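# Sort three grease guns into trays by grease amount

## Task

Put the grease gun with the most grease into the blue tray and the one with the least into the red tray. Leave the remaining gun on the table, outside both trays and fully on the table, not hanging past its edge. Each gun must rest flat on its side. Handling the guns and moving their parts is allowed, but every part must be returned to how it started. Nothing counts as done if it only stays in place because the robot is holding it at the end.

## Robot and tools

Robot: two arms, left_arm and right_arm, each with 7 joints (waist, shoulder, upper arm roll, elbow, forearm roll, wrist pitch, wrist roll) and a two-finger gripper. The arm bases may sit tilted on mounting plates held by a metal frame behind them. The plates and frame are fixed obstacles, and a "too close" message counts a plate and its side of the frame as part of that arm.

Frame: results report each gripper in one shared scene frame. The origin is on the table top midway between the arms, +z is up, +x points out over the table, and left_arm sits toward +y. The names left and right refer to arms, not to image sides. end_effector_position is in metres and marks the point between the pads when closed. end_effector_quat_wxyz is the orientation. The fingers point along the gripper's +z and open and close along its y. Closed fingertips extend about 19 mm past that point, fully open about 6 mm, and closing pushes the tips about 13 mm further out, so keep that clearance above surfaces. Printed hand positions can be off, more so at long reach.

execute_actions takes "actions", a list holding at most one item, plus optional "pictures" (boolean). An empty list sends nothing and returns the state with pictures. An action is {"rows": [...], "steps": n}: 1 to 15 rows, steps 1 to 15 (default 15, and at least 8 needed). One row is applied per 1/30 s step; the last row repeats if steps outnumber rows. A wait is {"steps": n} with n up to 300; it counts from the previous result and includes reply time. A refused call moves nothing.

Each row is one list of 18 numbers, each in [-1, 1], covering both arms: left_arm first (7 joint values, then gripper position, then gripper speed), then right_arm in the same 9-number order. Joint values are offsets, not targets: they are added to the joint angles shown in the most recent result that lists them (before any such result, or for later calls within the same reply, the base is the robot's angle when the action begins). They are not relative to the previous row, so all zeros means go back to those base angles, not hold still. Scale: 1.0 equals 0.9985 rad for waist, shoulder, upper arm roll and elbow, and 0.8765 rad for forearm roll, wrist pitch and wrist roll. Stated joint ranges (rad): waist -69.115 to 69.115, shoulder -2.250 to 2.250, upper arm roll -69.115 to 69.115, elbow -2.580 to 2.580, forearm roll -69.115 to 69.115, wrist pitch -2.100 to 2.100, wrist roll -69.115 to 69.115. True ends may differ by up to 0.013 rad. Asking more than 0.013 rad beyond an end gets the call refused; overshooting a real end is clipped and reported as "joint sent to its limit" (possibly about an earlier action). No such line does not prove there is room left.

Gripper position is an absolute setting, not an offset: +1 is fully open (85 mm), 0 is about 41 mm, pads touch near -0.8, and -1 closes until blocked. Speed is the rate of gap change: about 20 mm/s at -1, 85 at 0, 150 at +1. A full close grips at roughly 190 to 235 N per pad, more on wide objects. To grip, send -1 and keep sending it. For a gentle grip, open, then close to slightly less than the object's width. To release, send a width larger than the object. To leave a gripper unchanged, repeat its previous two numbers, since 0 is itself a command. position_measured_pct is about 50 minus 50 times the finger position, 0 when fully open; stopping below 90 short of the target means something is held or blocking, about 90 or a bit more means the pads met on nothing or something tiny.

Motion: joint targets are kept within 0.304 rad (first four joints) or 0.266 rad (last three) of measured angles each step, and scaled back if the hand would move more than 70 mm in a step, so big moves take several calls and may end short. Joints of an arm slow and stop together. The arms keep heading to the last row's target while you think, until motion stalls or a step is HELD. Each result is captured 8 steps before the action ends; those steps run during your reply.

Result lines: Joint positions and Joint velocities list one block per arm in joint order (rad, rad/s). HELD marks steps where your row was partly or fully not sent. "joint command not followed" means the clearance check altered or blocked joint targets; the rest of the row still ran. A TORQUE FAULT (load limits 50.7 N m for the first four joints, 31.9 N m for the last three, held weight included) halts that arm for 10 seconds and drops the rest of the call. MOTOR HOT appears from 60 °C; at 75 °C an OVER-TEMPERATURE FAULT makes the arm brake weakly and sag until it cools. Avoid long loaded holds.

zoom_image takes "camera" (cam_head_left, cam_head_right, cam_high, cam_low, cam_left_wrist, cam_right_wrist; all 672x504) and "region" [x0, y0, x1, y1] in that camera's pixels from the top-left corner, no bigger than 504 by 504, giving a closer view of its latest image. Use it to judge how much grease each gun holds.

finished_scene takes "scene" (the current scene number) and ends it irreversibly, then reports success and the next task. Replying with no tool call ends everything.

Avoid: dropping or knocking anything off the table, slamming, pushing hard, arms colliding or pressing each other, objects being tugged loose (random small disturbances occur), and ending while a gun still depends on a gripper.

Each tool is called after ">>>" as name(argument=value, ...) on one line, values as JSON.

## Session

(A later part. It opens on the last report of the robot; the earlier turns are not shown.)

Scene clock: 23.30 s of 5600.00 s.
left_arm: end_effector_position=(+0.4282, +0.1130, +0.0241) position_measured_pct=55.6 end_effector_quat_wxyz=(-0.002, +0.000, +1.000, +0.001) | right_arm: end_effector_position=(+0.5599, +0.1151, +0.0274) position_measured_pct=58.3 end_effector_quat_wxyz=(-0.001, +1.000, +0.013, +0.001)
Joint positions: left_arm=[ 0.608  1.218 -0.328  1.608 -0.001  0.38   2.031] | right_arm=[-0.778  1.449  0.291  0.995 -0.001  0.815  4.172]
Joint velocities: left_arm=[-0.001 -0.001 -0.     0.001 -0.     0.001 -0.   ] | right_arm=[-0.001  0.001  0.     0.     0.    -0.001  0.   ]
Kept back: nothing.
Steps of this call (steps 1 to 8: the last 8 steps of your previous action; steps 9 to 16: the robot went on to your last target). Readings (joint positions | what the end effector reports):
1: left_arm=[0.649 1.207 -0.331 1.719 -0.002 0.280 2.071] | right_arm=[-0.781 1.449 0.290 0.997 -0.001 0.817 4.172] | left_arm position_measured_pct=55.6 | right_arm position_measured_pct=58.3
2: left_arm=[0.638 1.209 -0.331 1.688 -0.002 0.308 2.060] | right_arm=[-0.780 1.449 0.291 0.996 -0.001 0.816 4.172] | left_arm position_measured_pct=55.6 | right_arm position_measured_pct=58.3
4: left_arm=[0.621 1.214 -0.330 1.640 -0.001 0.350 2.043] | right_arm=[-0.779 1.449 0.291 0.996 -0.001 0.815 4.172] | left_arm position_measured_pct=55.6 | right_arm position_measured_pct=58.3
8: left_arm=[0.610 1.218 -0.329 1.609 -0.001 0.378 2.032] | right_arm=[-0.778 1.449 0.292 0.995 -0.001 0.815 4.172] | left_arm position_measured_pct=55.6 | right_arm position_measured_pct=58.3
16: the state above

>>> execute_actions(actions=[{"rows":[[0,0,0,0,0,0,0,0.4,1,0,0,0,0,0,0,0,0.4,1]],"steps":10}])

>>> execute_actions(actions=[{"rows":[[0.139,-0.221,-0.037,0.218,0,0.033,0.059,0.4,1,-0.049,-0.16,0.011,0.057,0,0.13,0,0.4,1]]}])

>>> execute_actions(actions=[{"steps":12}])

>>> execute_actions(actions=[{"rows":[[0,0,0,0,0,0,0,0.4,1,0.382,-0.292,0.07,0.423,0,-0.301,0.52,0.4,1]]}])

>>> execute_actions(actions=[{"steps":28}], pictures=true)

Scene clock: 24.13 s of 5600.00 s.
left_arm: end_effector_position=(+0.4281, +0.1129, +0.0242) position_measured_pct=55.2 end_effector_quat_wxyz=(-0.002, +0.000, +1.000, +0.001) | right_arm: end_effector_position=(+0.5599, +0.1150, +0.0271) position_measured_pct=57.9 end_effector_quat_wxyz=(-0.001, +1.000, +0.013, +0.001)
Joint positions: left_arm=[ 0.609  1.218 -0.328  1.608 -0.001  0.38   2.031] | right_arm=[-0.778  1.449  0.291  0.995 -0.001  0.815  4.172]
Joint velocities: left_arm=[ 0.005  0.004  0.009  0.004  0.001  0.006 -0.001] | right_arm=[ 0.009  0.017 -0.     0.004  0.002 -0.007 -0.   ]
Steps of this call (steps 1 to 15: the robot went on to your last target; steps 16 to 23: nothing new was sent; steps 24 to 25: the first 2 steps of this action). Readings (joint positions | what the end effector reports):
24: left_arm=[0.608 1.218 -0.328 1.608 -0.001 0.380 2.031] | right_arm=[-0.778 1.449 0.291 0.995 -0.001 0.815 4.172] | left_arm position_measured_pct=55.6 | right_arm position_measured_pct=58.3
25: the state above

Scene clock: 24.63 s of 5600.00 s.
left_arm: end_effector_position=(+0.4075, +0.1100, +0.0757) position_measured_pct=29.8 end_effector_quat_wxyz=(+0.003, +0.001, +1.000, -0.000) | right_arm: end_effector_position=(+0.5620, +0.1154, +0.0889) position_measured_pct=29.8 end_effector_quat_wxyz=(-0.001, +1.000, +0.013, +0.002)
Joint positions: left_arm=[ 0.681  1.102 -0.347  1.716 -0.001  0.394  2.057] | right_arm=[-0.81   1.344  0.298  1.032 -0.001  0.888  4.172]
Joint velocities: left_arm=[ 0.498 -0.795 -0.122  0.795  0.001  0.114  0.196] | right_arm=[-0.191 -0.611  0.049  0.181  0.     0.461 -0.   ]
Steps of this call (steps 1 to 8: the last 8 steps of your previous action; steps 9 to 15: the first 7 steps of this action, its rows measured from where the robot was after step 8). Readings (joint positions | what the end effector reports):
8: left_arm=[0.608 1.218 -0.328 1.607 -0.001 0.380 2.031] | right_arm=[-0.778 1.449 0.291 0.995 -0.001 0.815 4.172] | left_arm position_measured_pct=30.6 | right_arm position_measured_pct=30.6
9: left_arm=[0.609 1.217 -0.328 1.608 -0.001 0.380 2.031] | right_arm=[-0.779 1.448 0.291 0.996 -0.001 0.816 4.172] | left_arm position_measured_pct=30.2 | right_arm position_measured_pct=30.2
10: left_arm=[0.613 1.211 -0.330 1.614 -0.001 0.381 2.032] | right_arm=[-0.780 1.442 0.292 0.999 -0.001 0.819 4.172] | left_arm position_measured_pct=30.2 | right_arm position_measured_pct=30.2
12: left_arm=[0.632 1.181 -0.334 1.641 -0.001 0.384 2.039] | right_arm=[-0.789 1.414 0.293 1.009 -0.001 0.838 4.172] | left_arm position_measured_pct=29.8 | right_arm position_measured_pct=29.8
15: the state above

Scene clock: 25.03 s of 5600.00 s.
left_arm: end_effector_position=(+0.3766, +0.1143, +0.1169) position_measured_pct=29.8 end_effector_quat_wxyz=(-0.001, -0.001, +1.000, +0.001) | right_arm: end_effector_position=(+0.5594, +0.1137, +0.1199) position_measured_pct=29.8 end_effector_quat_wxyz=(+0.001, +1.000, +0.012, -0.000)
Joint positions: left_arm=[ 0.746  0.999 -0.365  1.825 -0.001  0.409  2.083] | right_arm=[-0.827  1.29   0.302  1.052 -0.001  0.929  4.172]
Joint velocities: left_arm=[ 0.011 -0.017  0.001  0.002 -0.001 -0.001  0.001] | right_arm=[-0.002 -0.008 -0.     0.001  0.001 -0.001 -0.   ]
Kept back: nothing.
Steps of this call (steps 1 to 8: the last 8 steps of your previous action; steps 9 to 12: the robot went on to your last target). Readings (joint positions | what the end effector reports):
1: left_arm=[0.697 1.077 -0.351 1.742 -0.001 0.397 2.063] | right_arm=[-0.816 1.326 0.300 1.038 -0.001 0.902 4.172] | left_arm position_measured_pct=29.8 | right_arm position_measured_pct=29.8
2: left_arm=[0.711 1.055 -0.355 1.765 -0.001 0.401 2.069] | right_arm=[-0.820 1.311 0.301 1.042 -0.001 0.913 4.172] | left_arm position_measured_pct=29.8 | right_arm position_measured_pct=29.8
4: left_arm=[0.732 1.022 -0.361 1.802 -0.001 0.406 2.078] | right_arm=[-0.825 1.296 0.302 1.048 -0.001 0.926 4.172] | left_arm position_measured_pct=29.8 | right_arm position_measured_pct=29.8
8: left_arm=[0.744 1.003 -0.365 1.824 -0.001 0.409 2.083] | right_arm=[-0.826 1.292 0.302 1.051 -0.001 0.929 4.172] | left_arm position_measured_pct=29.8 | right_arm position_measured_pct=29.8
12: the state above

Scene clock: 25.27 s of 5600.00 s.
left_arm: end_effector_position=(+0.3766, +0.1144, +0.1168) position_measured_pct=29.8 end_effector_quat_wxyz=(-0.001, -0.001, +1.000, +0.001) | right_arm: end_effector_position=(+0.5884, +0.0476, +0.1319) position_measured_pct=29.8 end_effector_quat_wxyz=(-0.010, +1.000, -0.007, +0.016)
Joint positions: left_arm=[ 0.746  0.999 -0.365  1.825 -0.001  0.409  2.083] | right_arm=[-0.738  1.207  0.319  1.139 -0.001  0.857  4.248]
Joint velocities: left_arm=[ 0.     0.001 -0.    -0.001  0.001  0.001  0.   ] | right_arm=[ 0.551 -0.417  0.122  0.536 -0.001 -0.39   0.476]
Steps of this call (steps 1 to 7: the first 7 steps of this action). Readings (joint positions | what the end effector reports):
1: left_arm=[0.746 0.999 -0.365 1.825 -0.001 0.409 2.083] | right_arm=[-0.826 1.289 0.302 1.053 -0.001 0.929 4.172] | left_arm position_measured_pct=29.8 | right_arm position_measured_pct=29.8
2: left_arm=[0.746 0.999 -0.365 1.825 -0.001 0.409 2.083] | right_arm=[-0.821 1.283 0.301 1.058 -0.002 0.924 4.176] | left_arm position_measured_pct=29.8 | right_arm position_measured_pct=29.8
4: left_arm=[0.746 0.999 -0.365 1.825 -0.001 0.409 2.083] | right_arm=[-0.794 1.255 0.304 1.085 -0.003 0.902 4.199] | left_arm position_measured_pct=29.8 | right_arm position_measured_pct=29.8
7: the state above

Scene clock: 26.20 s of 5600.00 s.
left_arm: end_effector_position=(+0.3766, +0.1143, +0.1169) position_measured_pct=29.8 end_effector_quat_wxyz=(-0.001, -0.001, +1.000, +0.001) | right_arm: end_effector_position=(+0.5583, -0.1857, +0.1203) position_measured_pct=29.8 end_effector_quat_wxyz=(+0.001, +1.000, -0.000, +0.000)
Joint positions: left_arm=[ 0.746  0.999 -0.365  1.825 -0.001  0.409  2.083] | right_arm=[-0.446  0.999  0.372  1.474 -0.001  0.665  4.628]
Joint velocities: left_arm=[-0.    -0.    -0.    -0.001 -0.    -0.001 -0.   ] | right_arm=[ 0.002 -0.002 -0.     0.001  0.001 -0.     0.001]
Kept back: nothing.
Steps of this call (steps 1 to 8: the last 8 steps of your previous action; steps 9 to 28: the robot went on to your last target). Readings (joint positions | what the end effector reports):
1: left_arm=[0.746 0.999 -0.365 1.825 -0.001 0.409 2.083] | right_arm=[-0.719 1.193 0.323 1.158 -0.001 0.845 4.264] | left_arm position_measured_pct=29.8 | right_arm position_measured_pct=29.8
2: left_arm=[0.746 0.999 -0.365 1.825 -0.001 0.409 2.083] | right_arm=[-0.701 1.180 0.326 1.176 -0.001 0.833 4.280] | left_arm position_measured_pct=29.8 | right_arm position_measured_pct=29.8
4: left_arm=[0.746 0.999 -0.365 1.825 -0.001 0.409 2.083] | right_arm=[-0.667 1.155 0.332 1.215 -0.001 0.810 4.315] | left_arm position_measured_pct=29.8 | right_arm position_measured_pct=29.8
8: left_arm=[0.746 0.999 -0.365 1.825 -0.001 0.409 2.083] | right_arm=[-0.597 1.106 0.345 1.296 -0.001 0.765 4.400] | left_arm position_measured_pct=29.8 | right_arm position_measured_pct=29.8
28: the state above

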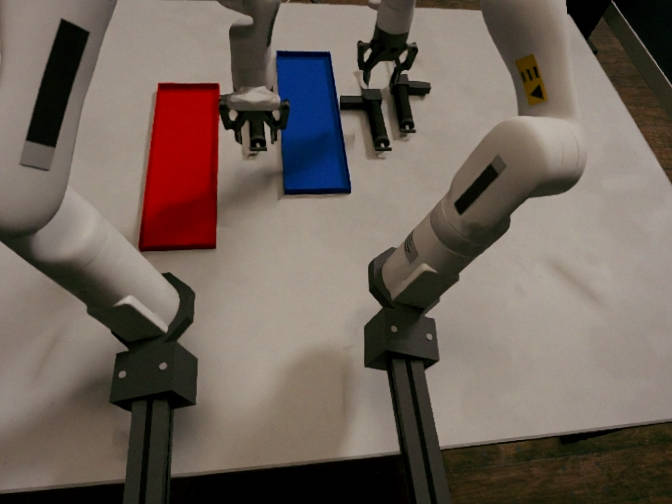

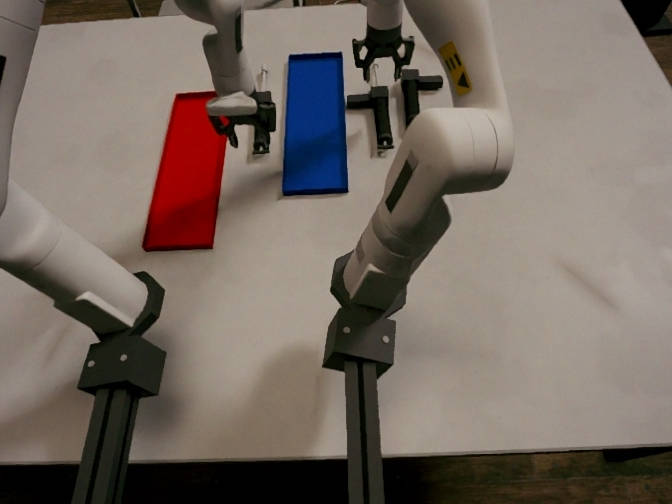

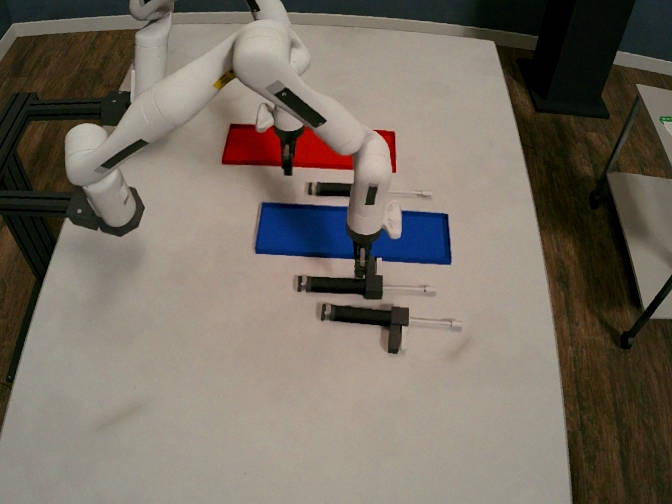

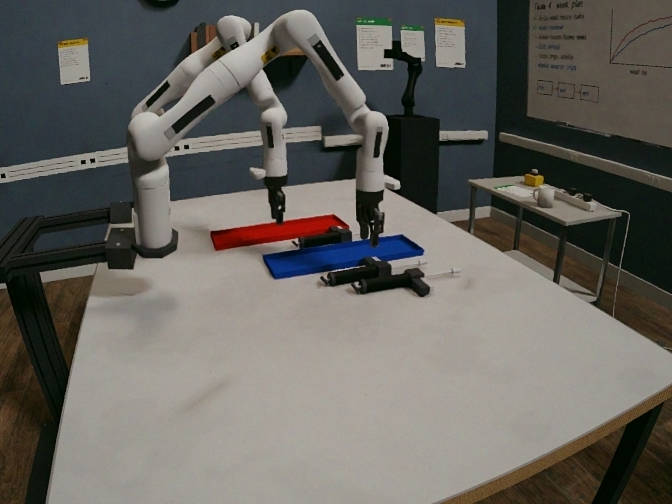

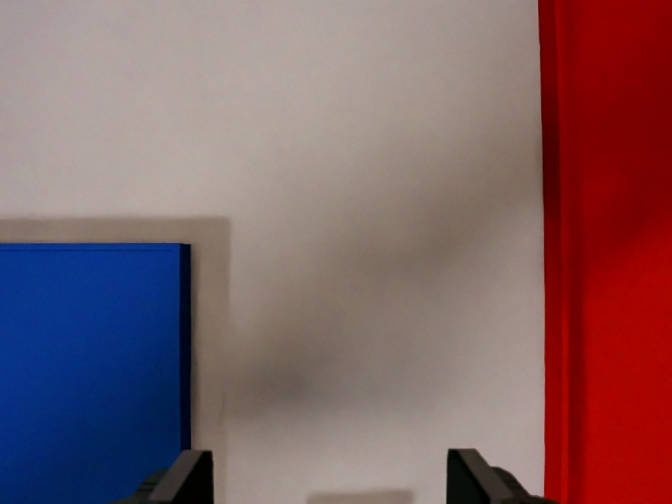

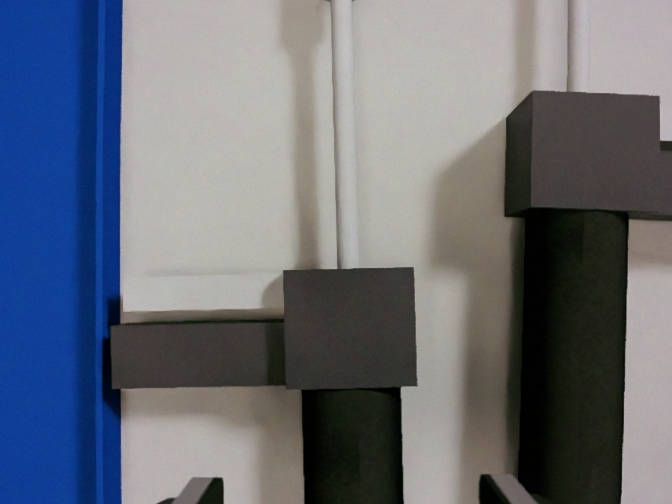

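>>> execute_actions(actions=[{"rows":[[0,0,0,0,0,0,0,0.4,1,0.077,0.172,-0.035,-0.035,0,-0.171,0.01,0.4,1]]}])

>>> execute_actions(actions=[{"steps":13}])

>>> execute_actions(actions=[{"rows":[[0,0,0,0,0,0,0,0.4,1,0,0,0,0,0,0,0,-1,0]]}])

>>> execute_actions(actions=[{"rows":[[0,0,0,0,0,0,0,0.4,1,-0.077,-0.172,0.035,0.035,0,0.171,-0.01,-1,0]]}])

>>> execute_actions(actions=[{"steps":12}])

>>> execute_actions(actions=[{"rows":[[0,0,0,0,0,0,0,0.4,1,-0.19,0.146,-0.035,-0.211,0,0.15,-0.275,-1,0]]}])

>>> execute_actions(actions=[{"steps":14}])

Scene clock: 27.17 s of 5600.00 s.
left_arm: end_effector_position=(+0.3766, +0.1143, +0.1169) position_measured_pct=29.8 end_effector_quat_wxyz=(-0.001, -0.001, +1.000, +0.001) | right_arm: end_effector_position=(+0.5568, -0.1884, +0.0607) position_measured_pct=29.8 end_effector_quat_wxyz=(+0.002, +1.000, +0.001, -0.001)
Joint positions: left_arm=[ 0.746  0.999 -0.365  1.825 -0.001  0.409  2.083] | right_arm=[-0.397  1.107  0.351  1.452 -0.001  0.575  4.633]
Joint velocities: left_arm=[-0.    -0.    -0.    -0.     0.     0.001  0.   ] | right_arm=[ 0.288  0.646 -0.144 -0.108  0.001 -0.608  0.037]
Steps of this call (steps 1 to 22: the robot went on to your last target; steps 23 to 29: the first 7 steps of this action). Readings (joint positions | what the end effector reports):
23: left_arm=[0.746 0.999 -0.365 1.825 -0.001 0.409 2.083] | right_arm=[-0.445 1.000 0.372 1.474 -0.001 0.665 4.628] | left_arm position_measured_pct=29.8 | right_arm position_measured_pct=29.8
24: left_arm=[0.746 0.999 -0.365 1.825 -0.001 0.409 2.083] | right_arm=[-0.442 1.006 0.371 1.472 -0.001 0.660 4.628] | left_arm position_measured_pct=29.8 | right_arm position_measured_pct=29.8
26: left_arm=[0.746 0.999 -0.365 1.825 -0.001 0.409 2.083] | right_arm=[-0.429 1.035 0.366 1.466 -0.001 0.637 4.629] | left_arm position_measured_pct=29.8 | right_arm position_measured_pct=29.8
29: the state above

Scene clock: 27.60 s of 5600.00 s.
left_arm: end_effector_position=(+0.3766, +0.1143, +0.1169) position_measured_pct=29.8 end_effector_quat_wxyz=(-0.001, -0.001, +1.000, +0.001) | right_arm: end_effector_position=(+0.5544, -0.1883, +0.0255) position_measured_pct=29.8 end_effector_quat_wxyz=(+0.000, +1.000, +0.002, +0.001)
Joint positions: left_arm=[ 0.746  0.999 -0.365  1.825 -0.001  0.409  2.083] | right_arm=[-0.369  1.17   0.337  1.439 -0.001  0.516  4.636]
Joint velocities: left_arm=[-0.    -0.001 -0.001 -0.    -0.     0.001 -0.   ] | right_arm=[ 0.003  0.005 -0.    -0.001 -0.     0.     0.   ]
Kept back: nothing.
Steps of this call (steps 1 to 8: the last 8 steps of your previous action; steps 9 to 13: the robot went on to your last target). Readings (joint positions | what the end effector reports):
1: left_arm=[0.746 0.999 -0.365 1.825 -0.001 0.409 2.083] | right_arm=[-0.388 1.127 0.347 1.449 -0.001 0.556 4.634] | left_arm position_measured_pct=29.8 | right_arm position_measured_pct=29.8
2: left_arm=[0.746 0.999 -0.365 1.825 -0.001 0.409 2.083] | right_arm=[-0.381 1.142 0.343 1.446 -0.001 0.540 4.635] | left_arm position_measured_pct=29.8 | right_arm position_measured_pct=29.8
4: left_arm=[0.746 0.999 -0.365 1.825 -0.001 0.409 2.083] | right_arm=[-0.373 1.161 0.339 1.442 -0.001 0.521 4.636] | left_arm position_measured_pct=29.8 | right_arm position_measured_pct=29.8
8: left_arm=[0.746 0.999 -0.365 1.825 -0.001 0.409 2.083] | right_arm=[-0.370 1.168 0.337 1.440 -0.001 0.516 4.636] | left_arm position_measured_pct=29.8 | right_arm position_measured_pct=29.8
13: the state above

Scene clock: 27.83 s of 5600.00 s.
left_arm: end_effector_position=(+0.3767, +0.1143, +0.1169) position_measured_pct=29.8 end_effector_quat_wxyz=(-0.001, -0.001, +1.000, +0.001) | right_arm: end_effector_position=(+0.5544, -0.1883, +0.0255) position_measured_pct=42.9 end_effector_quat_wxyz=(+0.000, +1.000, +0.002, +0.001)
Joint positions: left_arm=[ 0.746  0.999 -0.365  1.825 -0.001  0.409  2.083] | right_arm=[-0.369  1.17   0.337  1.439 -0.001  0.516  4.636]
Joint velocities: left_arm=[ 0.    -0.001  0.001  0.     0.001  0.001  0.   ] | right_arm=[ 0.001 -0.     0.    -0.    -0.    -0.001  0.001]
Steps of this call (steps 1 to 7: the first 7 steps of this action). Readings (joint positions | what the end effector reports):
1: left_arm=[0.746 0.999 -0.365 1.825 -0.001 0.409 2.083] | right_arm=[-0.369 1.170 0.337 1.439 -0.001 0.516 4.636] | left_arm position_measured_pct=29.8 | right_arm position_measured_pct=29.8
2: left_arm=[0.746 0.999 -0.365 1.825 -0.001 0.409 2.083] | right_arm=[-0.369 1.170 0.337 1.439 -0.001 0.516 4.636] | left_arm position_measured_pct=29.8 | right_arm position_measured_pct=30.2
4: left_arm=[0.746 0.999 -0.365 1.825 -0.001 0.409 2.083] | right_arm=[-0.369 1.170 0.337 1.439 -0.001 0.516 4.636] | left_arm position_measured_pct=29.8 | right_arm position_measured_pct=34.1
7: the state above

Scene clock: 28.33 s of 5600.00 s.
left_arm: end_effector_position=(+0.3767, +0.1143, +0.1169) position_measured_pct=29.8 end_effector_quat_wxyz=(-0.001, -0.001, +1.000, +0.001) | right_arm: end_effector_position=(+0.5593, -0.1859, +0.0846) position_measured_pct=58.3 end_effector_quat_wxyz=(+0.001, +1.000, +0.002, +0.002)
Joint positions: left_arm=[ 0.746  0.999 -0.365  1.825 -0.001  0.409  2.083] | right_arm=[-0.417  1.063  0.358  1.462 -0.001  0.606  4.631]
Joint velocities: left_arm=[-0.    -0.     0.    -0.001  0.001 -0.    -0.   ] | right_arm=[-0.301 -0.673  0.14   0.084 -0.003  0.591 -0.036]
Steps of this call (steps 1 to 8: the last 8 steps of your previous action; steps 9 to 15: the first 7 steps of this action, its rows measured from where the robot was after step 8). Readings (joint positions | what the end effector reports):
8: left_arm=[0.746 0.999 -0.365 1.825 -0.001 0.409 2.083] | right_arm=[-0.370 1.169 0.337 1.440 -0.001 0.516 4.636] | left_arm position_measured_pct=29.8 | right_arm position_measured_pct=58.3
9: left_arm=[0.746 0.999 -0.365 1.825 -0.001 0.409 2.083] | right_arm=[-0.370 1.168 0.337 1.440 -0.001 0.517 4.636] | left_arm position_measured_pct=29.8 | right_arm position_measured_pct=58.3
10: left_arm=[0.746 0.999 -0.365 1.825 -0.001 0.409 2.083] | right_arm=[-0.373 1.163 0.338 1.442 -0.001 0.521 4.636] | left_arm position_measured_pct=29.8 | right_arm position_measured_pct=58.3
12: left_arm=[0.746 0.999 -0.365 1.825 -0.001 0.409 2.083] | right_arm=[-0.385 1.136 0.344 1.449 -0.001 0.544 4.635] | left_arm position_measured_pct=29.8 | right_arm position_measured_pct=58.3
15: the state above

Scene clock: 28.73 s of 5600.00 s.
left_arm: end_effector_position=(+0.3767, +0.1143, +0.1169) position_measured_pct=29.8 end_effector_quat_wxyz=(-0.001, -0.001, +1.000, +0.001) | right_arm: end_effector_position=(+0.5583, -0.1852, +0.1208) position_measured_pct=58.3 end_effector_quat_wxyz=(+0.000, +1.000, +0.000, +0.000)
Joint positions: left_arm=[ 0.746  0.999 -0.365  1.825 -0.001  0.409  2.083] | right_arm=[-0.446  0.998  0.372  1.474 -0.001  0.666  4.628]
Joint velocities: left_arm=[ 0.    -0.     0.001 -0.    -0.    -0.002  0.   ] | right_arm=[-0.003 -0.008 -0.    -0.     0.     0.    -0.   ]
Kept back: nothing.
Steps of this call (steps 1 to 8: the last 8 steps of your previous action; steps 9 to 12: the robot went on to your last target). Readings (joint positions | what the end effector reports):
1: left_arm=[0.746 0.999 -0.365 1.825 -0.001 0.409 2.083] | right_arm=[-0.426 1.043 0.362 1.464 -0.001 0.624 4.630] | left_arm position_measured_pct=29.8 | right_arm position_measured_pct=58.3
2: left_arm=[0.746 0.999 -0.365 1.825 -0.001 0.409 2.083] | right_arm=[-0.434 1.026 0.366 1.467 -0.001 0.640 4.629] | left_arm position_measured_pct=29.8 | right_arm position_measured_pct=58.3
4: left_arm=[0.746 0.999 -0.365 1.825 -0.001 0.409 2.083] | right_arm=[-0.443 1.006 0.371 1.471 -0.001 0.660 4.628] | left_arm position_measured_pct=29.8 | right_arm position_measured_pct=58.3
8: left_arm=[0.746 0.999 -0.365 1.825 -0.001 0.409 2.083] | right_arm=[-0.445 1.000 0.372 1.474 -0.001 0.666 4.628] | left_arm position_measured_pct=29.8 | right_arm position_measured_pct=58.3
12: the state above

Scene clock: 28.97 s of 5600.00 s.
left_arm: end_effector_position=(+0.3767, +0.1143, +0.1169) position_measured_pct=29.8 end_effector_quat_wxyz=(-0.001, -0.001, +1.000, +0.001) | right_arm: end_effector_position=(+0.5733, -0.1217, +0.1186) position_measured_pct=58.3 end_effector_quat_wxyz=(+0.001, +1.000, +0.001, -0.001)
Joint positions: left_arm=[ 0.746  0.999 -0.365  1.825 -0.001  0.409  2.083] | right_arm=[-0.532  1.066  0.359  1.38  -0.001  0.725  4.52 ]
Joint velocities: left_arm=[ 0.     0.001 -0.     0.001  0.002 -0.    -0.   ] | right_arm=[-0.541  0.391 -0.151 -0.605 -0.014  0.369 -0.691]
Steps of this call (steps 1 to 7: the first 7 steps of this action). Readings (joint positions | what the end effector reports):
1: left_arm=[0.746 0.999 -0.365 1.825 -0.001 0.409 2.083] | right_arm=[-0.448 0.999 0.372 1.474 -0.001 0.667 4.627] | left_arm position_measured_pct=29.8 | right_arm position_measured_pct=58.3
2: left_arm=[0.746 0.999 -0.365 1.825 -0.001 0.409 2.083] | right_arm=[-0.453 1.003 0.374 1.468 -0.000 0.670 4.622] | left_arm position_measured_pct=29.8 | right_arm position_measured_pct=58.3
4: left_arm=[0.746 0.999 -0.365 1.825 -0.001 0.409 2.083] | right_arm=[-0.477 1.024 0.373 1.442 0.001 0.687 4.592] | left_arm position_measured_pct=29.8 | right_arm position_measured_pct=58.3
7: the state above

Scene clock: 29.43 s of 5600.00 s.
left_arm: end_effector_position=(+0.3767, +0.1143, +0.1169) position_measured_pct=29.8 end_effector_quat_wxyz=(-0.001, -0.001, +1.000, +0.001) | right_arm: end_effector_position=(+0.5814, -0.0380, +0.1205) position_measured_pct=58.3 end_effector_quat_wxyz=(-0.002, +1.000, +0.000, +0.000)
Joint positions: left_arm=[ 0.746  0.999 -0.365  1.825 -0.001  0.409  2.083] | right_arm=[-0.636  1.143  0.337  1.264 -0.001  0.798  4.387]
Joint velocities: left_arm=[-0.     0.     0.001  0.    -0.001  0.    -0.   ] | right_arm=[-0.002  0.011  0.    -0.001 -0.001  0.003 -0.001]
Kept back: nothing.
Steps of this call (steps 1 to 8: the last 8 steps of your previous action; steps 9 to 14: the robot went on to your last target). Readings (joint positions | what the end effector reports):
1: left_arm=[0.746 0.999 -0.365 1.825 -0.001 0.409 2.083] | right_arm=[-0.550 1.080 0.355 1.360 -0.001 0.737 4.497] | left_arm position_measured_pct=29.8 | right_arm position_measured_pct=58.3
2: left_arm=[0.746 0.999 -0.365 1.825 -0.001 0.409 2.083] | right_arm=[-0.568 1.093 0.351 1.340 -0.001 0.750 4.475] | left_arm position_measured_pct=29.8 | right_arm position_measured_pct=58.3
4: left_arm=[0.746 0.999 -0.365 1.825 -0.001 0.409 2.083] | right_arm=[-0.601 1.117 0.344 1.303 -0.001 0.773 4.432] | left_arm position_measured_pct=29.8 | right_arm position_measured_pct=58.3
8: left_arm=[0.746 0.999 -0.365 1.825 -0.001 0.409 2.083] | right_arm=[-0.633 1.138 0.333 1.266 -0.003 0.795 4.389] | left_arm position_measured_pct=29.8 | right_arm position_measured_pct=58.3
14: the state above

>>> execute_actions(actions=[{"rows":[[0,0,0,0,0,0,0,0.4,1,-0.191,0.146,-0.035,-0.212,0,0.15,-0.275,-1,0]]}])

>>> execute_actions(actions=[{"steps":14}])

>>> execute_actions(actions=[{"rows":[[-0.06,0.027,0.003,-0.157,0,0.127,-0.056,0.4,1,0,0,0,0,0,0,0,-1,0]]}])

>>> execute_actions(actions=[{"steps":12}], pictures=true)

Scene clock: 30.00 s of 5600.00 s.
left_arm: end_effector_position=(+0.3767, +0.1143, +0.1169) position_measured_pct=29.8 end_effector_quat_wxyz=(-0.001, -0.001, +1.000, +0.001) | right_arm: end_effector_position=(+0.5771, +0.0281, +0.1186) position_measured_pct=58.3 end_effector_quat_wxyz=(+0.001, +1.000, +0.000, -0.000)
Joint positions: left_arm=[ 0.746  0.999 -0.365  1.825 -0.001  0.409  2.083] | right_arm=[-0.72   1.211  0.325  1.17  -0.     0.856  4.281]
Joint velocities: left_arm=[ 0.    -0.001  0.     0.     0.001  0.001 -0.   ] | right_arm=[-0.535  0.384 -0.149 -0.594 -0.016  0.36  -0.675]
Steps of this call (steps 1 to 10: the robot went on to your last target; steps 11 to 17: the first 7 steps of this action). Readings (joint positions | what the end effector reports):
11: left_arm=[0.746 0.999 -0.365 1.825 -0.001 0.409 2.083] | right_arm=[-0.637 1.144 0.337 1.263 -0.001 0.798 4.386] | left_arm position_measured_pct=29.8 | right_arm position_measured_pct=58.3
12: left_arm=[0.746 0.999 -0.365 1.825 -0.001 0.409 2.083] | right_arm=[-0.642 1.149 0.339 1.258 0.000 0.802 4.381] | left_arm position_measured_pct=29.8 | right_arm position_measured_pct=58.3
14: left_arm=[0.746 0.999 -0.365 1.825 -0.001 0.409 2.083] | right_arm=[-0.666 1.169 0.338 1.231 0.002 0.818 4.351] | left_arm position_measured_pct=29.8 | right_arm position_measured_pct=58.3
17: the state above

Scene clock: 30.47 s of 5600.00 s.
left_arm: end_effector_position=(+0.3767, +0.1143, +0.1169) position_measured_pct=29.8 end_effector_quat_wxyz=(-0.001, -0.001, +1.000, +0.001) | right_arm: end_effector_position=(+0.5604, +0.1131, +0.1213) position_measured_pct=58.3 end_effector_quat_wxyz=(-0.000, +1.000, -0.002, +0.000)
Joint positions: left_arm=[ 0.746  0.999 -0.365  1.825 -0.001  0.409  2.083] | right_arm=[-0.826  1.287  0.302  1.052 -0.001  0.929  4.146]
Joint velocities: left_arm=[-0.    -0.     0.     0.    -0.001  0.    -0.   ] | right_arm=[-0.     0.009  0.001 -0.001  0.     0.002 -0.001]
Kept back: nothing.
Steps of this call (steps 1 to 8: the last 8 steps of your previous action; steps 9 to 14: the robot went on to your last target). Readings (joint positions | what the end effector reports):
1: left_arm=[0.746 0.999 -0.365 1.825 -0.001 0.409 2.083] | right_arm=[-0.738 1.224 0.320 1.150 -0.001 0.868 4.258] | left_arm position_measured_pct=29.8 | right_arm position_measured_pct=58.3
2: left_arm=[0.746 0.999 -0.365 1.825 -0.001 0.409 2.083] | right_arm=[-0.756 1.236 0.317 1.131 -0.001 0.880 4.236] | left_arm position_measured_pct=29.8 | right_arm position_measured_pct=58.3
4: left_arm=[0.746 0.999 -0.365 1.825 -0.001 0.409 2.083] | right_arm=[-0.789 1.260 0.309 1.093 -0.001 0.903 4.193] | left_arm position_measured_pct=29.8 | right_arm position_measured_pct=58.3
8: left_arm=[0.746 0.999 -0.365 1.825 -0.001 0.409 2.083] | right_arm=[-0.823 1.283 0.298 1.056 -0.003 0.927 4.148] | left_arm position_measured_pct=29.8 | right_arm position_measured_pct=58.3
14: the state above

Scene clock: 30.70 s of 5600.00 s.
left_arm: end_effector_position=(+0.4100, +0.1140, +0.1165) position_measured_pct=29.8 end_effector_quat_wxyz=(-0.001, -0.001, +1.000, +0.001) | right_arm: end_effector_position=(+0.5604, +0.1131, +0.1213) position_measured_pct=58.3 end_effector_quat_wxyz=(-0.000, +1.000, -0.002, +0.000)
Joint positions: left_arm=[ 0.704  1.019 -0.363  1.72  -0.001  0.483  2.05 ] | right_arm=[-0.826  1.287  0.302  1.052 -0.001  0.929  4.146]
Joint velocities: left_arm=[-0.224  0.088 -0.012 -0.674 -0.005  0.456 -0.212] | right_arm=[-0.001 -0.    -0.    -0.    -0.001 -0.     0.   ]
Steps of this call (steps 1 to 7: the first 7 steps of this action). Readings (joint positions | what the end effector reports):
1: left_arm=[0.745 0.999 -0.365 1.824 -0.001 0.410 2.083] | right_arm=[-0.826 1.287 0.302 1.052 -0.001 0.929 4.146] | left_arm position_measured_pct=29.8 | right_arm position_measured_pct=58.3
2: left_arm=[0.743 1.001 -0.364 1.819 -0.001 0.414 2.081] | right_arm=[-0.826 1.287 0.302 1.052 -0.001 0.929 4.146] | left_arm position_measured_pct=29.8 | right_arm position_measured_pct=58.3
4: left_arm=[0.732 1.006 -0.363 1.793 -0.001 0.433 2.073] | right_arm=[-0.826 1.287 0.302 1.052 -0.001 0.929 4.146] | left_arm position_measured_pct=29.8 | right_arm position_measured_pct=58.3
7: the state above

Scene clock: 31.10 s of 5600.00 s.
left_arm: end_effector_position=(+0.4269, +0.1135, +0.1184) position_measured_pct=29.8 end_effector_quat_wxyz=(-0.000, -0.001, +1.000, +0.000) | right_arm: end_effector_position=(+0.5604, +0.1131, +0.1213) position_measured_pct=58.3 end_effector_quat_wxyz=(-0.000, +1.000, -0.002, +0.000)
Joint positions: left_arm=[ 0.686  1.026 -0.362  1.668 -0.001  0.52   2.034] | right_arm=[-0.826  1.287  0.302  1.052 -0.001  0.929  4.146]
Joint velocities: left_arm=[-0.003  0.002 -0.002 -0.001  0.     0.001  0.   ] | right_arm=[-0.    -0.    -0.    -0.     0.001  0.001 -0.   ]
Kept back: nothing.
Steps of this call (steps 1 to 8: the last 8 steps of your previous action; steps 9 to 12: the robot went on to your last target). Readings (joint positions | what the end effector reports):
1: left_arm=[0.698 1.021 -0.363 1.700 -0.001 0.497 2.044] | right_arm=[-0.826 1.287 0.302 1.052 -0.001 0.929 4.146] | left_arm position_measured_pct=29.8 | right_arm position_measured_pct=58.3
2: left_arm=[0.693 1.023 -0.363 1.685 -0.001 0.508 2.039] | right_arm=[-0.826 1.287 0.302 1.052 -0.001 0.929 4.146] | left_arm position_measured_pct=29.8 | right_arm position_measured_pct=58.3
4: left_arm=[0.689 1.024 -0.363 1.670 -0.001 0.518 2.034] | right_arm=[-0.826 1.287 0.302 1.052 -0.001 0.929 4.146] | left_arm position_measured_pct=29.8 | right_arm position_measured_pct=58.3
8: left_arm=[0.687 1.025 -0.362 1.668 -0.001 0.520 2.034] | right_arm=[-0.826 1.287 0.302 1.052 -0.001 0.929 4.146] | left_arm position_measured_pct=29.8 | right_arm position_measured_pct=58.3
12: the state above

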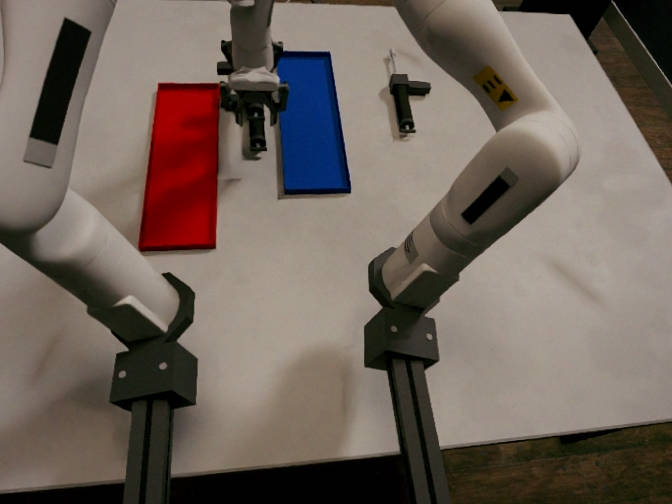

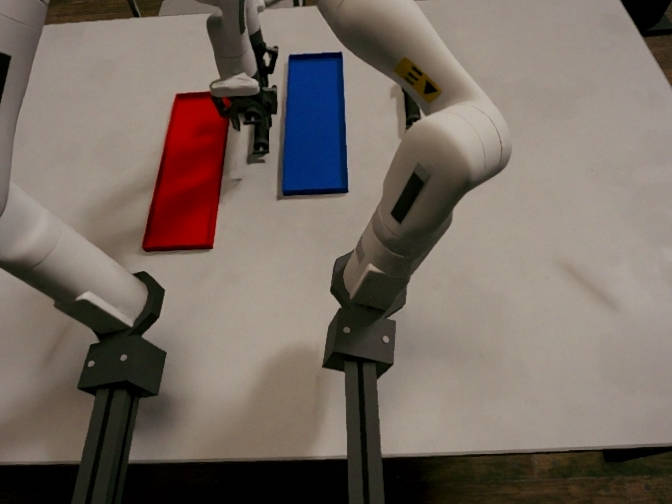

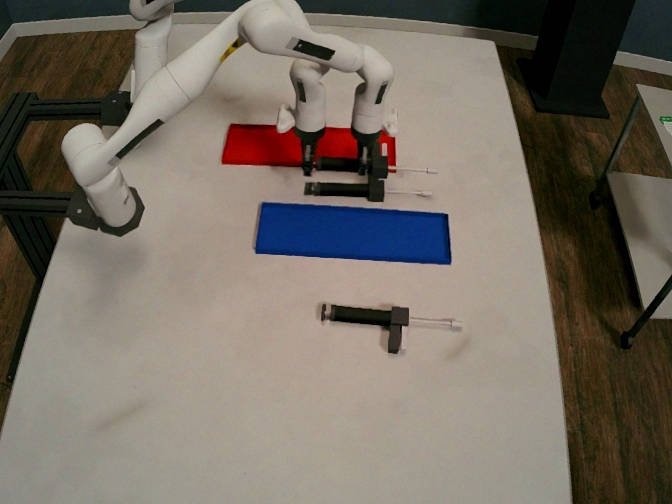

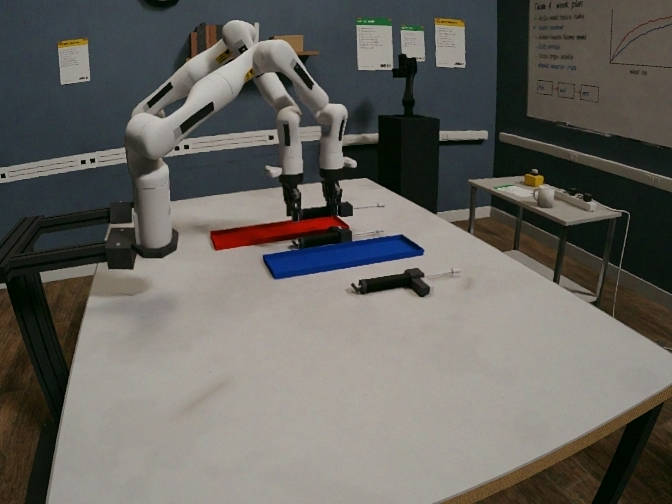

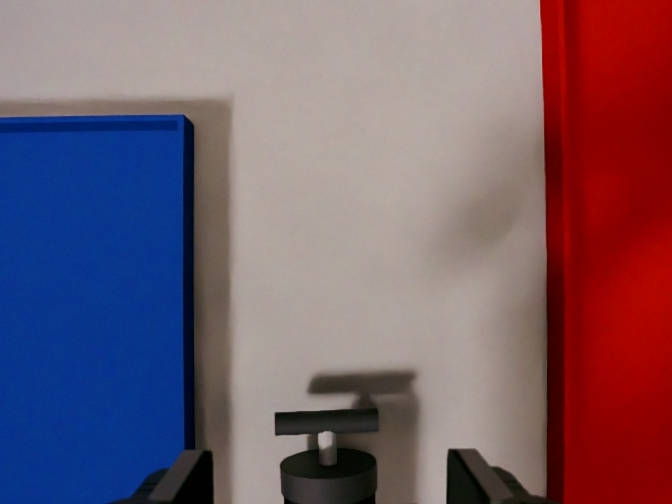

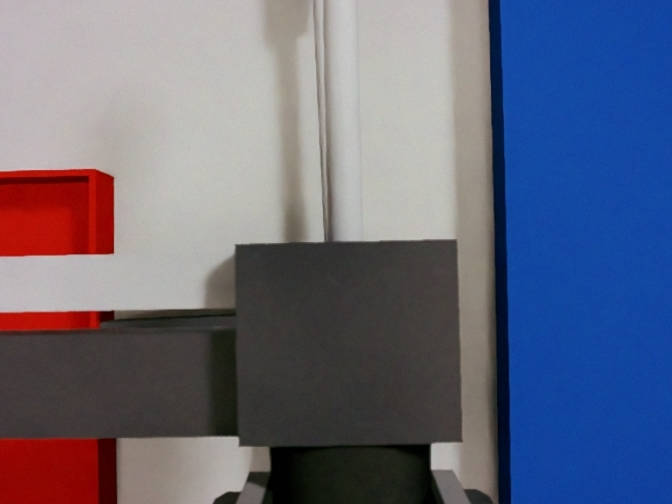

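Advance 5 mm, look, grip, pull.

>>> execute_actions(actions=[{"rows":[[-0.006,0.004,0,-0.017,0,0.013,-0.005,0.4,0,0,0,0,0,0,0,0,-1,0],[-0.006,0.004,0,-0.017,0,0.013,-0.005,-1,0,0,0,0,0,0,0,0,-1,0]]}], pictures=true)

>>> execute_actions(actions=[{"rows":[[0.016,-0.009,-0.001,0.043,0,-0.033,0.014,-1,0,0,0,0,0,0,0,0,-1,0]]}])

>>> execute_actions(actions=[{"rows":[[0.016,-0.008,-0.001,0.042,0,-0.033,0.014,-1,0,0,0,0,0,0,0,0,-1,0]]}])

>>> execute_actions(actions=[{"rows":[[0.016,-0.007,-0.001,0.042,0,-0.033,0.014,-1,0,0,0,0,0,0,0,0,-1,0]]}])

Scene clock: 31.70 s of 5600.00 s.
left_arm: end_effector_position=(+0.4320, +0.1137, +0.1185) position_measured_pct=39.7 end_effector_quat_wxyz=(+0.000, -0.001, +1.000, +0.000) | right_arm: end_effector_position=(+0.5604, +0.1131, +0.1213) position_measured_pct=58.3 end_effector_quat_wxyz=(-0.000, +1.000, -0.002, +0.000)
Joint positions: left_arm=[ 0.681  1.029 -0.362  1.652 -0.001  0.531  2.03 ] | right_arm=[-0.826  1.287  0.302  1.052 -0.001  0.929  4.146]
Joint velocities: left_arm=[-0.004  0.002  0.003 -0.011  0.     0.008 -0.002] | right_arm=[-0.    -0.    -0.    -0.    -0.    -0.001 -0.   ]
Steps of this call (steps 1 to 11: the robot went on to your last target; steps 12 to 18: the first 7 steps of this action). Readings (joint positions | what the end effector reports):
12: left_arm=[0.686 1.026 -0.362 1.668 -0.001 0.521 2.034] | right_arm=[-0.826 1.287 0.302 1.052 -0.001 0.929 4.146] | left_arm position_measured_pct=29.8 | right_arm position_measured_pct=58.3
13: left_arm=[0.684 1.028 -0.362 1.663 -0.001 0.524 2.033] | right_arm=[-0.826 1.287 0.302 1.052 -0.001 0.929 4.146] | left_arm position_measured_pct=29.8 | right_arm position_measured_pct=58.3
15: left_arm=[0.682 1.029 -0.362 1.655 -0.001 0.529 2.030] | right_arm=[-0.826 1.287 0.302 1.052 -0.001 0.929 4.146] | left_arm position_measured_pct=32.1 | right_arm position_measured_pct=58.3
18: the state above

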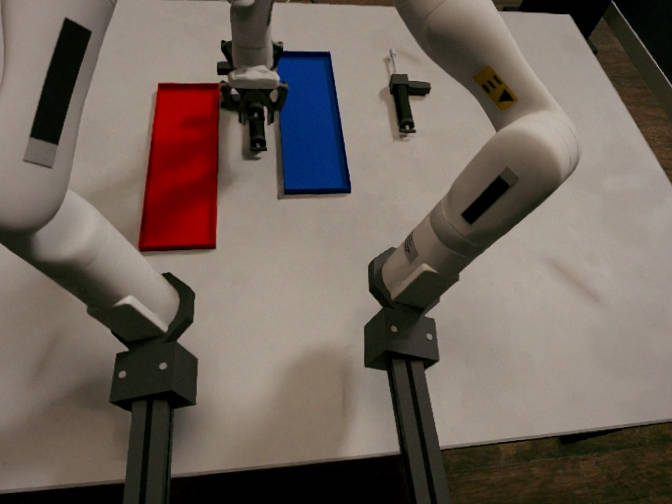

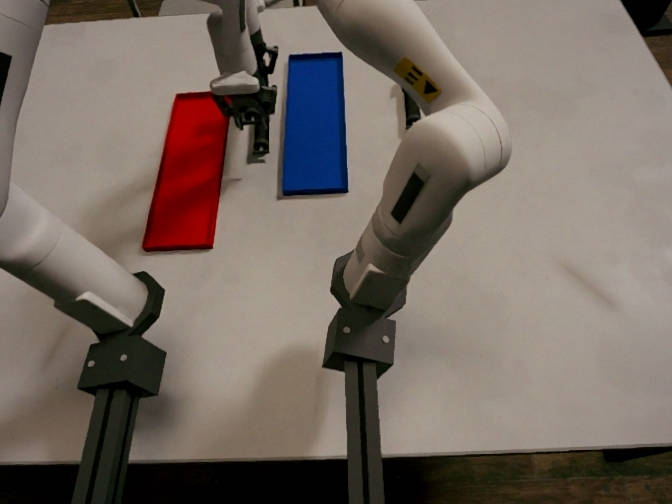

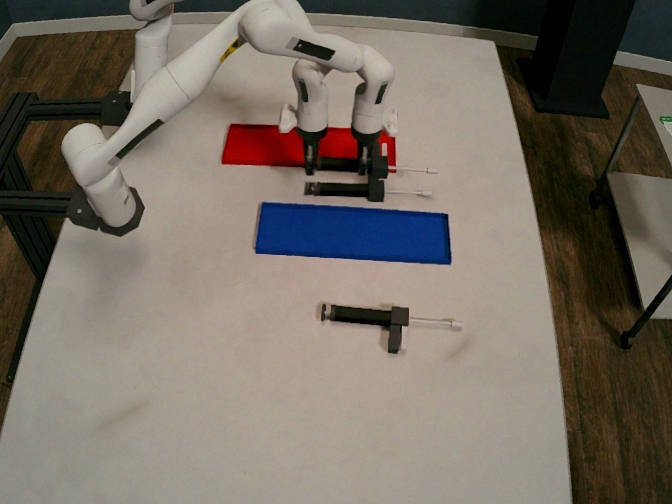

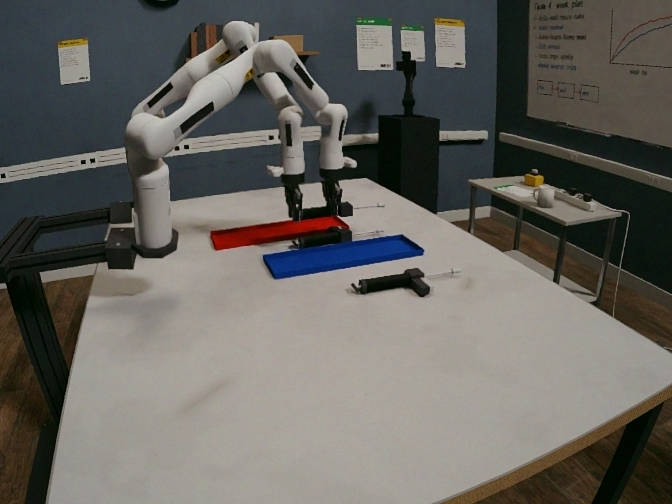

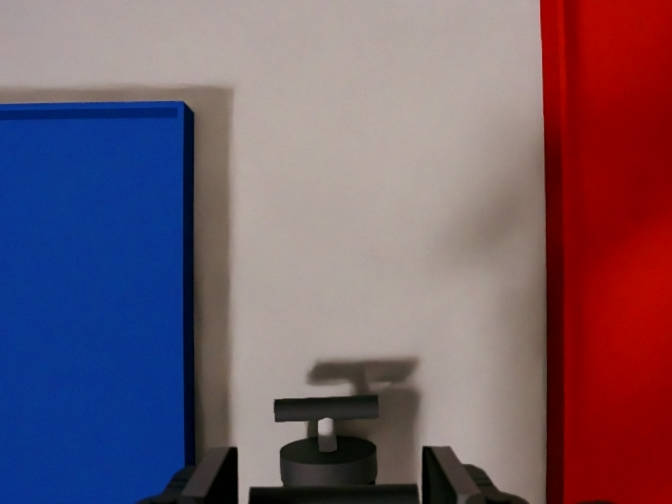

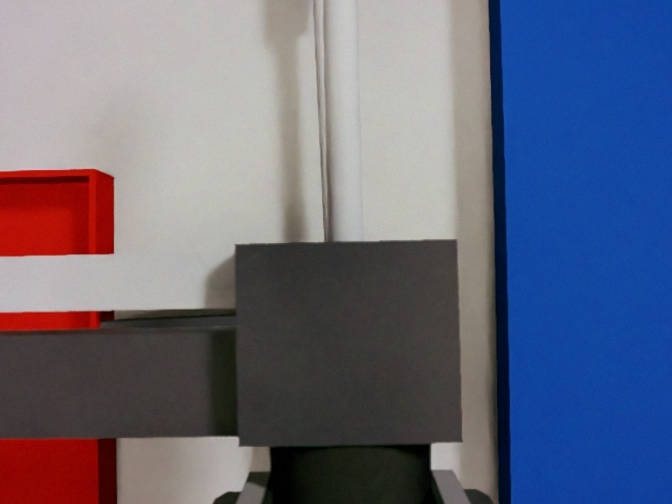

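Scene clock: 32.20 s of 5600.00 s.
left_arm: end_effector_position=(+0.4204, +0.1139, +0.1184) position_measured_pct=55.6 end_effector_quat_wxyz=(+0.001, -0.001, +1.000, +0.000) | right_arm: end_effector_position=(+0.5590, +0.1130, +0.1204) position_measured_pct=58.3 end_effector_quat_wxyz=(+0.000, +1.000, -0.001, -0.001)
Joint positions: left_arm=[ 0.695  1.021 -0.363  1.691 -0.002  0.504  2.041] | right_arm=[-0.826  1.288  0.302  1.054 -0.001  0.93   4.146]
Joint velocities: left_arm=[ 0.01  -0.005  0.001  0.038 -0.001 -0.029  0.011] | right_arm=[-0.002  0.004 -0.001  0.001  0.001 -0.007 -0.001]
Steps of this call (steps 1 to 8: the last 8 steps of your previous action; steps 9 to 15: the first 7 steps of this action, its rows measured from where the robot was after step 8). Readings (joint positions | what the end effector reports):
8: left_arm=[0.681 1.030 -0.362 1.651 -0.001 0.532 2.029] | right_arm=[-0.826 1.288 0.303 1.053 -0.000 0.929 4.146] | left_arm position_measured_pct=55.6 | right_arm position_measured_pct=58.3
9: left_arm=[0.681 1.029 -0.362 1.652 -0.001 0.531 2.029] | right_arm=[-0.825 1.288 0.303 1.053 -0.000 0.929 4.146] | left_arm position_measured_pct=55.6 | right_arm position_measured_pct=58.3
10: left_arm=[0.683 1.028 -0.363 1.656 -0.002 0.528 2.031] | right_arm=[-0.825 1.288 0.303 1.053 -0.000 0.929 4.146] | left_arm position_measured_pct=55.6 | right_arm position_measured_pct=58.3
12: left_arm=[0.691 1.023 -0.364 1.676 -0.002 0.513 2.036] | right_arm=[-0.826 1.288 0.302 1.053 -0.001 0.930 4.146] | left_arm position_measured_pct=55.6 | right_arm position_measured_pct=58.3
15: the state above

Scene clock: 32.70 s of 5600.00 s.
left_arm: end_effector_position=(+0.4096, +0.1141, +0.1187) position_measured_pct=55.6 end_effector_quat_wxyz=(+0.003, -0.002, +1.000, -0.000) | right_arm: end_effector_position=(+0.5567, +0.1136, +0.1197) position_measured_pct=58.3 end_effector_quat_wxyz=(+0.001, +1.000, -0.000, -0.003)
Joint positions: left_arm=[ 0.71   1.012 -0.366  1.731 -0.002  0.473  2.053] | right_arm=[-0.827  1.289  0.3    1.055 -0.002  0.932  4.146]
Joint velocities: left_arm=[ 0.008 -0.006 -0.003  0.031  0.    -0.026  0.011] | right_arm=[-0.006  0.007 -0.007  0.005  0.     0.001 -0.   ]
Steps of this call (steps 1 to 8: the last 8 steps of your previous action; steps 9 to 15: the first 7 steps of this action, its rows measured from where the robot was after step 8). Readings (joint positions | what the end effector reports):
8: left_arm=[0.696 1.020 -0.364 1.693 -0.002 0.502 2.041] | right_arm=[-0.826 1.288 0.302 1.054 -0.001 0.930 4.146] | left_arm position_measured_pct=55.6 | right_arm position_measured_pct=58.3
9: left_arm=[0.696 1.020 -0.364 1.694 -0.002 0.501 2.042] | right_arm=[-0.826 1.288 0.302 1.054 -0.001 0.930 4.146] | left_arm position_measured_pct=55.6 | right_arm position_measured_pct=58.3
10: left_arm=[0.699 1.018 -0.365 1.698 -0.002 0.498 2.043] | right_arm=[-0.826 1.289 0.302 1.054 -0.001 0.930 4.146] | left_arm position_measured_pct=55.6 | right_arm position_measured_pct=58.3
12: left_arm=[0.706 1.014 -0.366 1.718 -0.002 0.483 2.049] | right_arm=[-0.827 1.288 0.301 1.054 -0.001 0.931 4.146] | left_arm position_measured_pct=55.6 | right_arm position_measured_pct=58.3
15: the state above

Scene clock: 33.20 s of 5600.00 s.
left_arm: end_effector_position=(+0.4027, +0.1148, +0.1200) position_measured_pct=55.6 end_effector_quat_wxyz=(+0.008, -0.003, +1.000, -0.001) | right_arm: end_effector_position=(+0.5501, +0.1149, +0.1171) position_measured_pct=58.3 end_effector_quat_wxyz=(+0.002, +1.000, +0.001, -0.010)
Joint positions: left_arm=[ 0.724  1.002 -0.371  1.767 -0.004  0.439  2.065] | right_arm=[-0.83   1.292  0.296  1.061 -0.004  0.937  4.147]
Joint velocities: left_arm=[ 0.009 -0.008 -0.001  0.03  -0.001 -0.028  0.011] | right_arm=[-0.005  0.009 -0.002  0.005 -0.    -0.002 -0.   ]
Steps of this call (steps 1 to 8: the last 8 steps of your previous action; steps 9 to 15: the first 7 steps of this action, its rows measured from where the robot was after step 8). Readings (joint positions | what the end effector reports):
8: left_arm=[0.711 1.011 -0.366 1.732 -0.002 0.471 2.053] | right_arm=[-0.828 1.289 0.300 1.056 -0.002 0.932 4.146] | left_arm position_measured_pct=55.6 | right_arm position_measured_pct=58.3
9: left_arm=[0.711 1.011 -0.367 1.733 -0.002 0.471 2.054] | right_arm=[-0.828 1.289 0.300 1.056 -0.002 0.932 4.146] | left_arm position_measured_pct=55.6 | right_arm position_measured_pct=58.3
10: left_arm=[0.713 1.010 -0.367 1.738 -0.003 0.466 2.055] | right_arm=[-0.828 1.289 0.300 1.056 -0.002 0.933 4.146] | left_arm position_measured_pct=55.6 | right_arm position_measured_pct=58.3
12: left_arm=[0.720 1.005 -0.370 1.756 -0.003 0.450 2.061] | right_arm=[-0.829 1.290 0.298 1.059 -0.004 0.936 4.147] | left_arm position_measured_pct=55.6 | right_arm position_measured_pct=58.3
15: the state above


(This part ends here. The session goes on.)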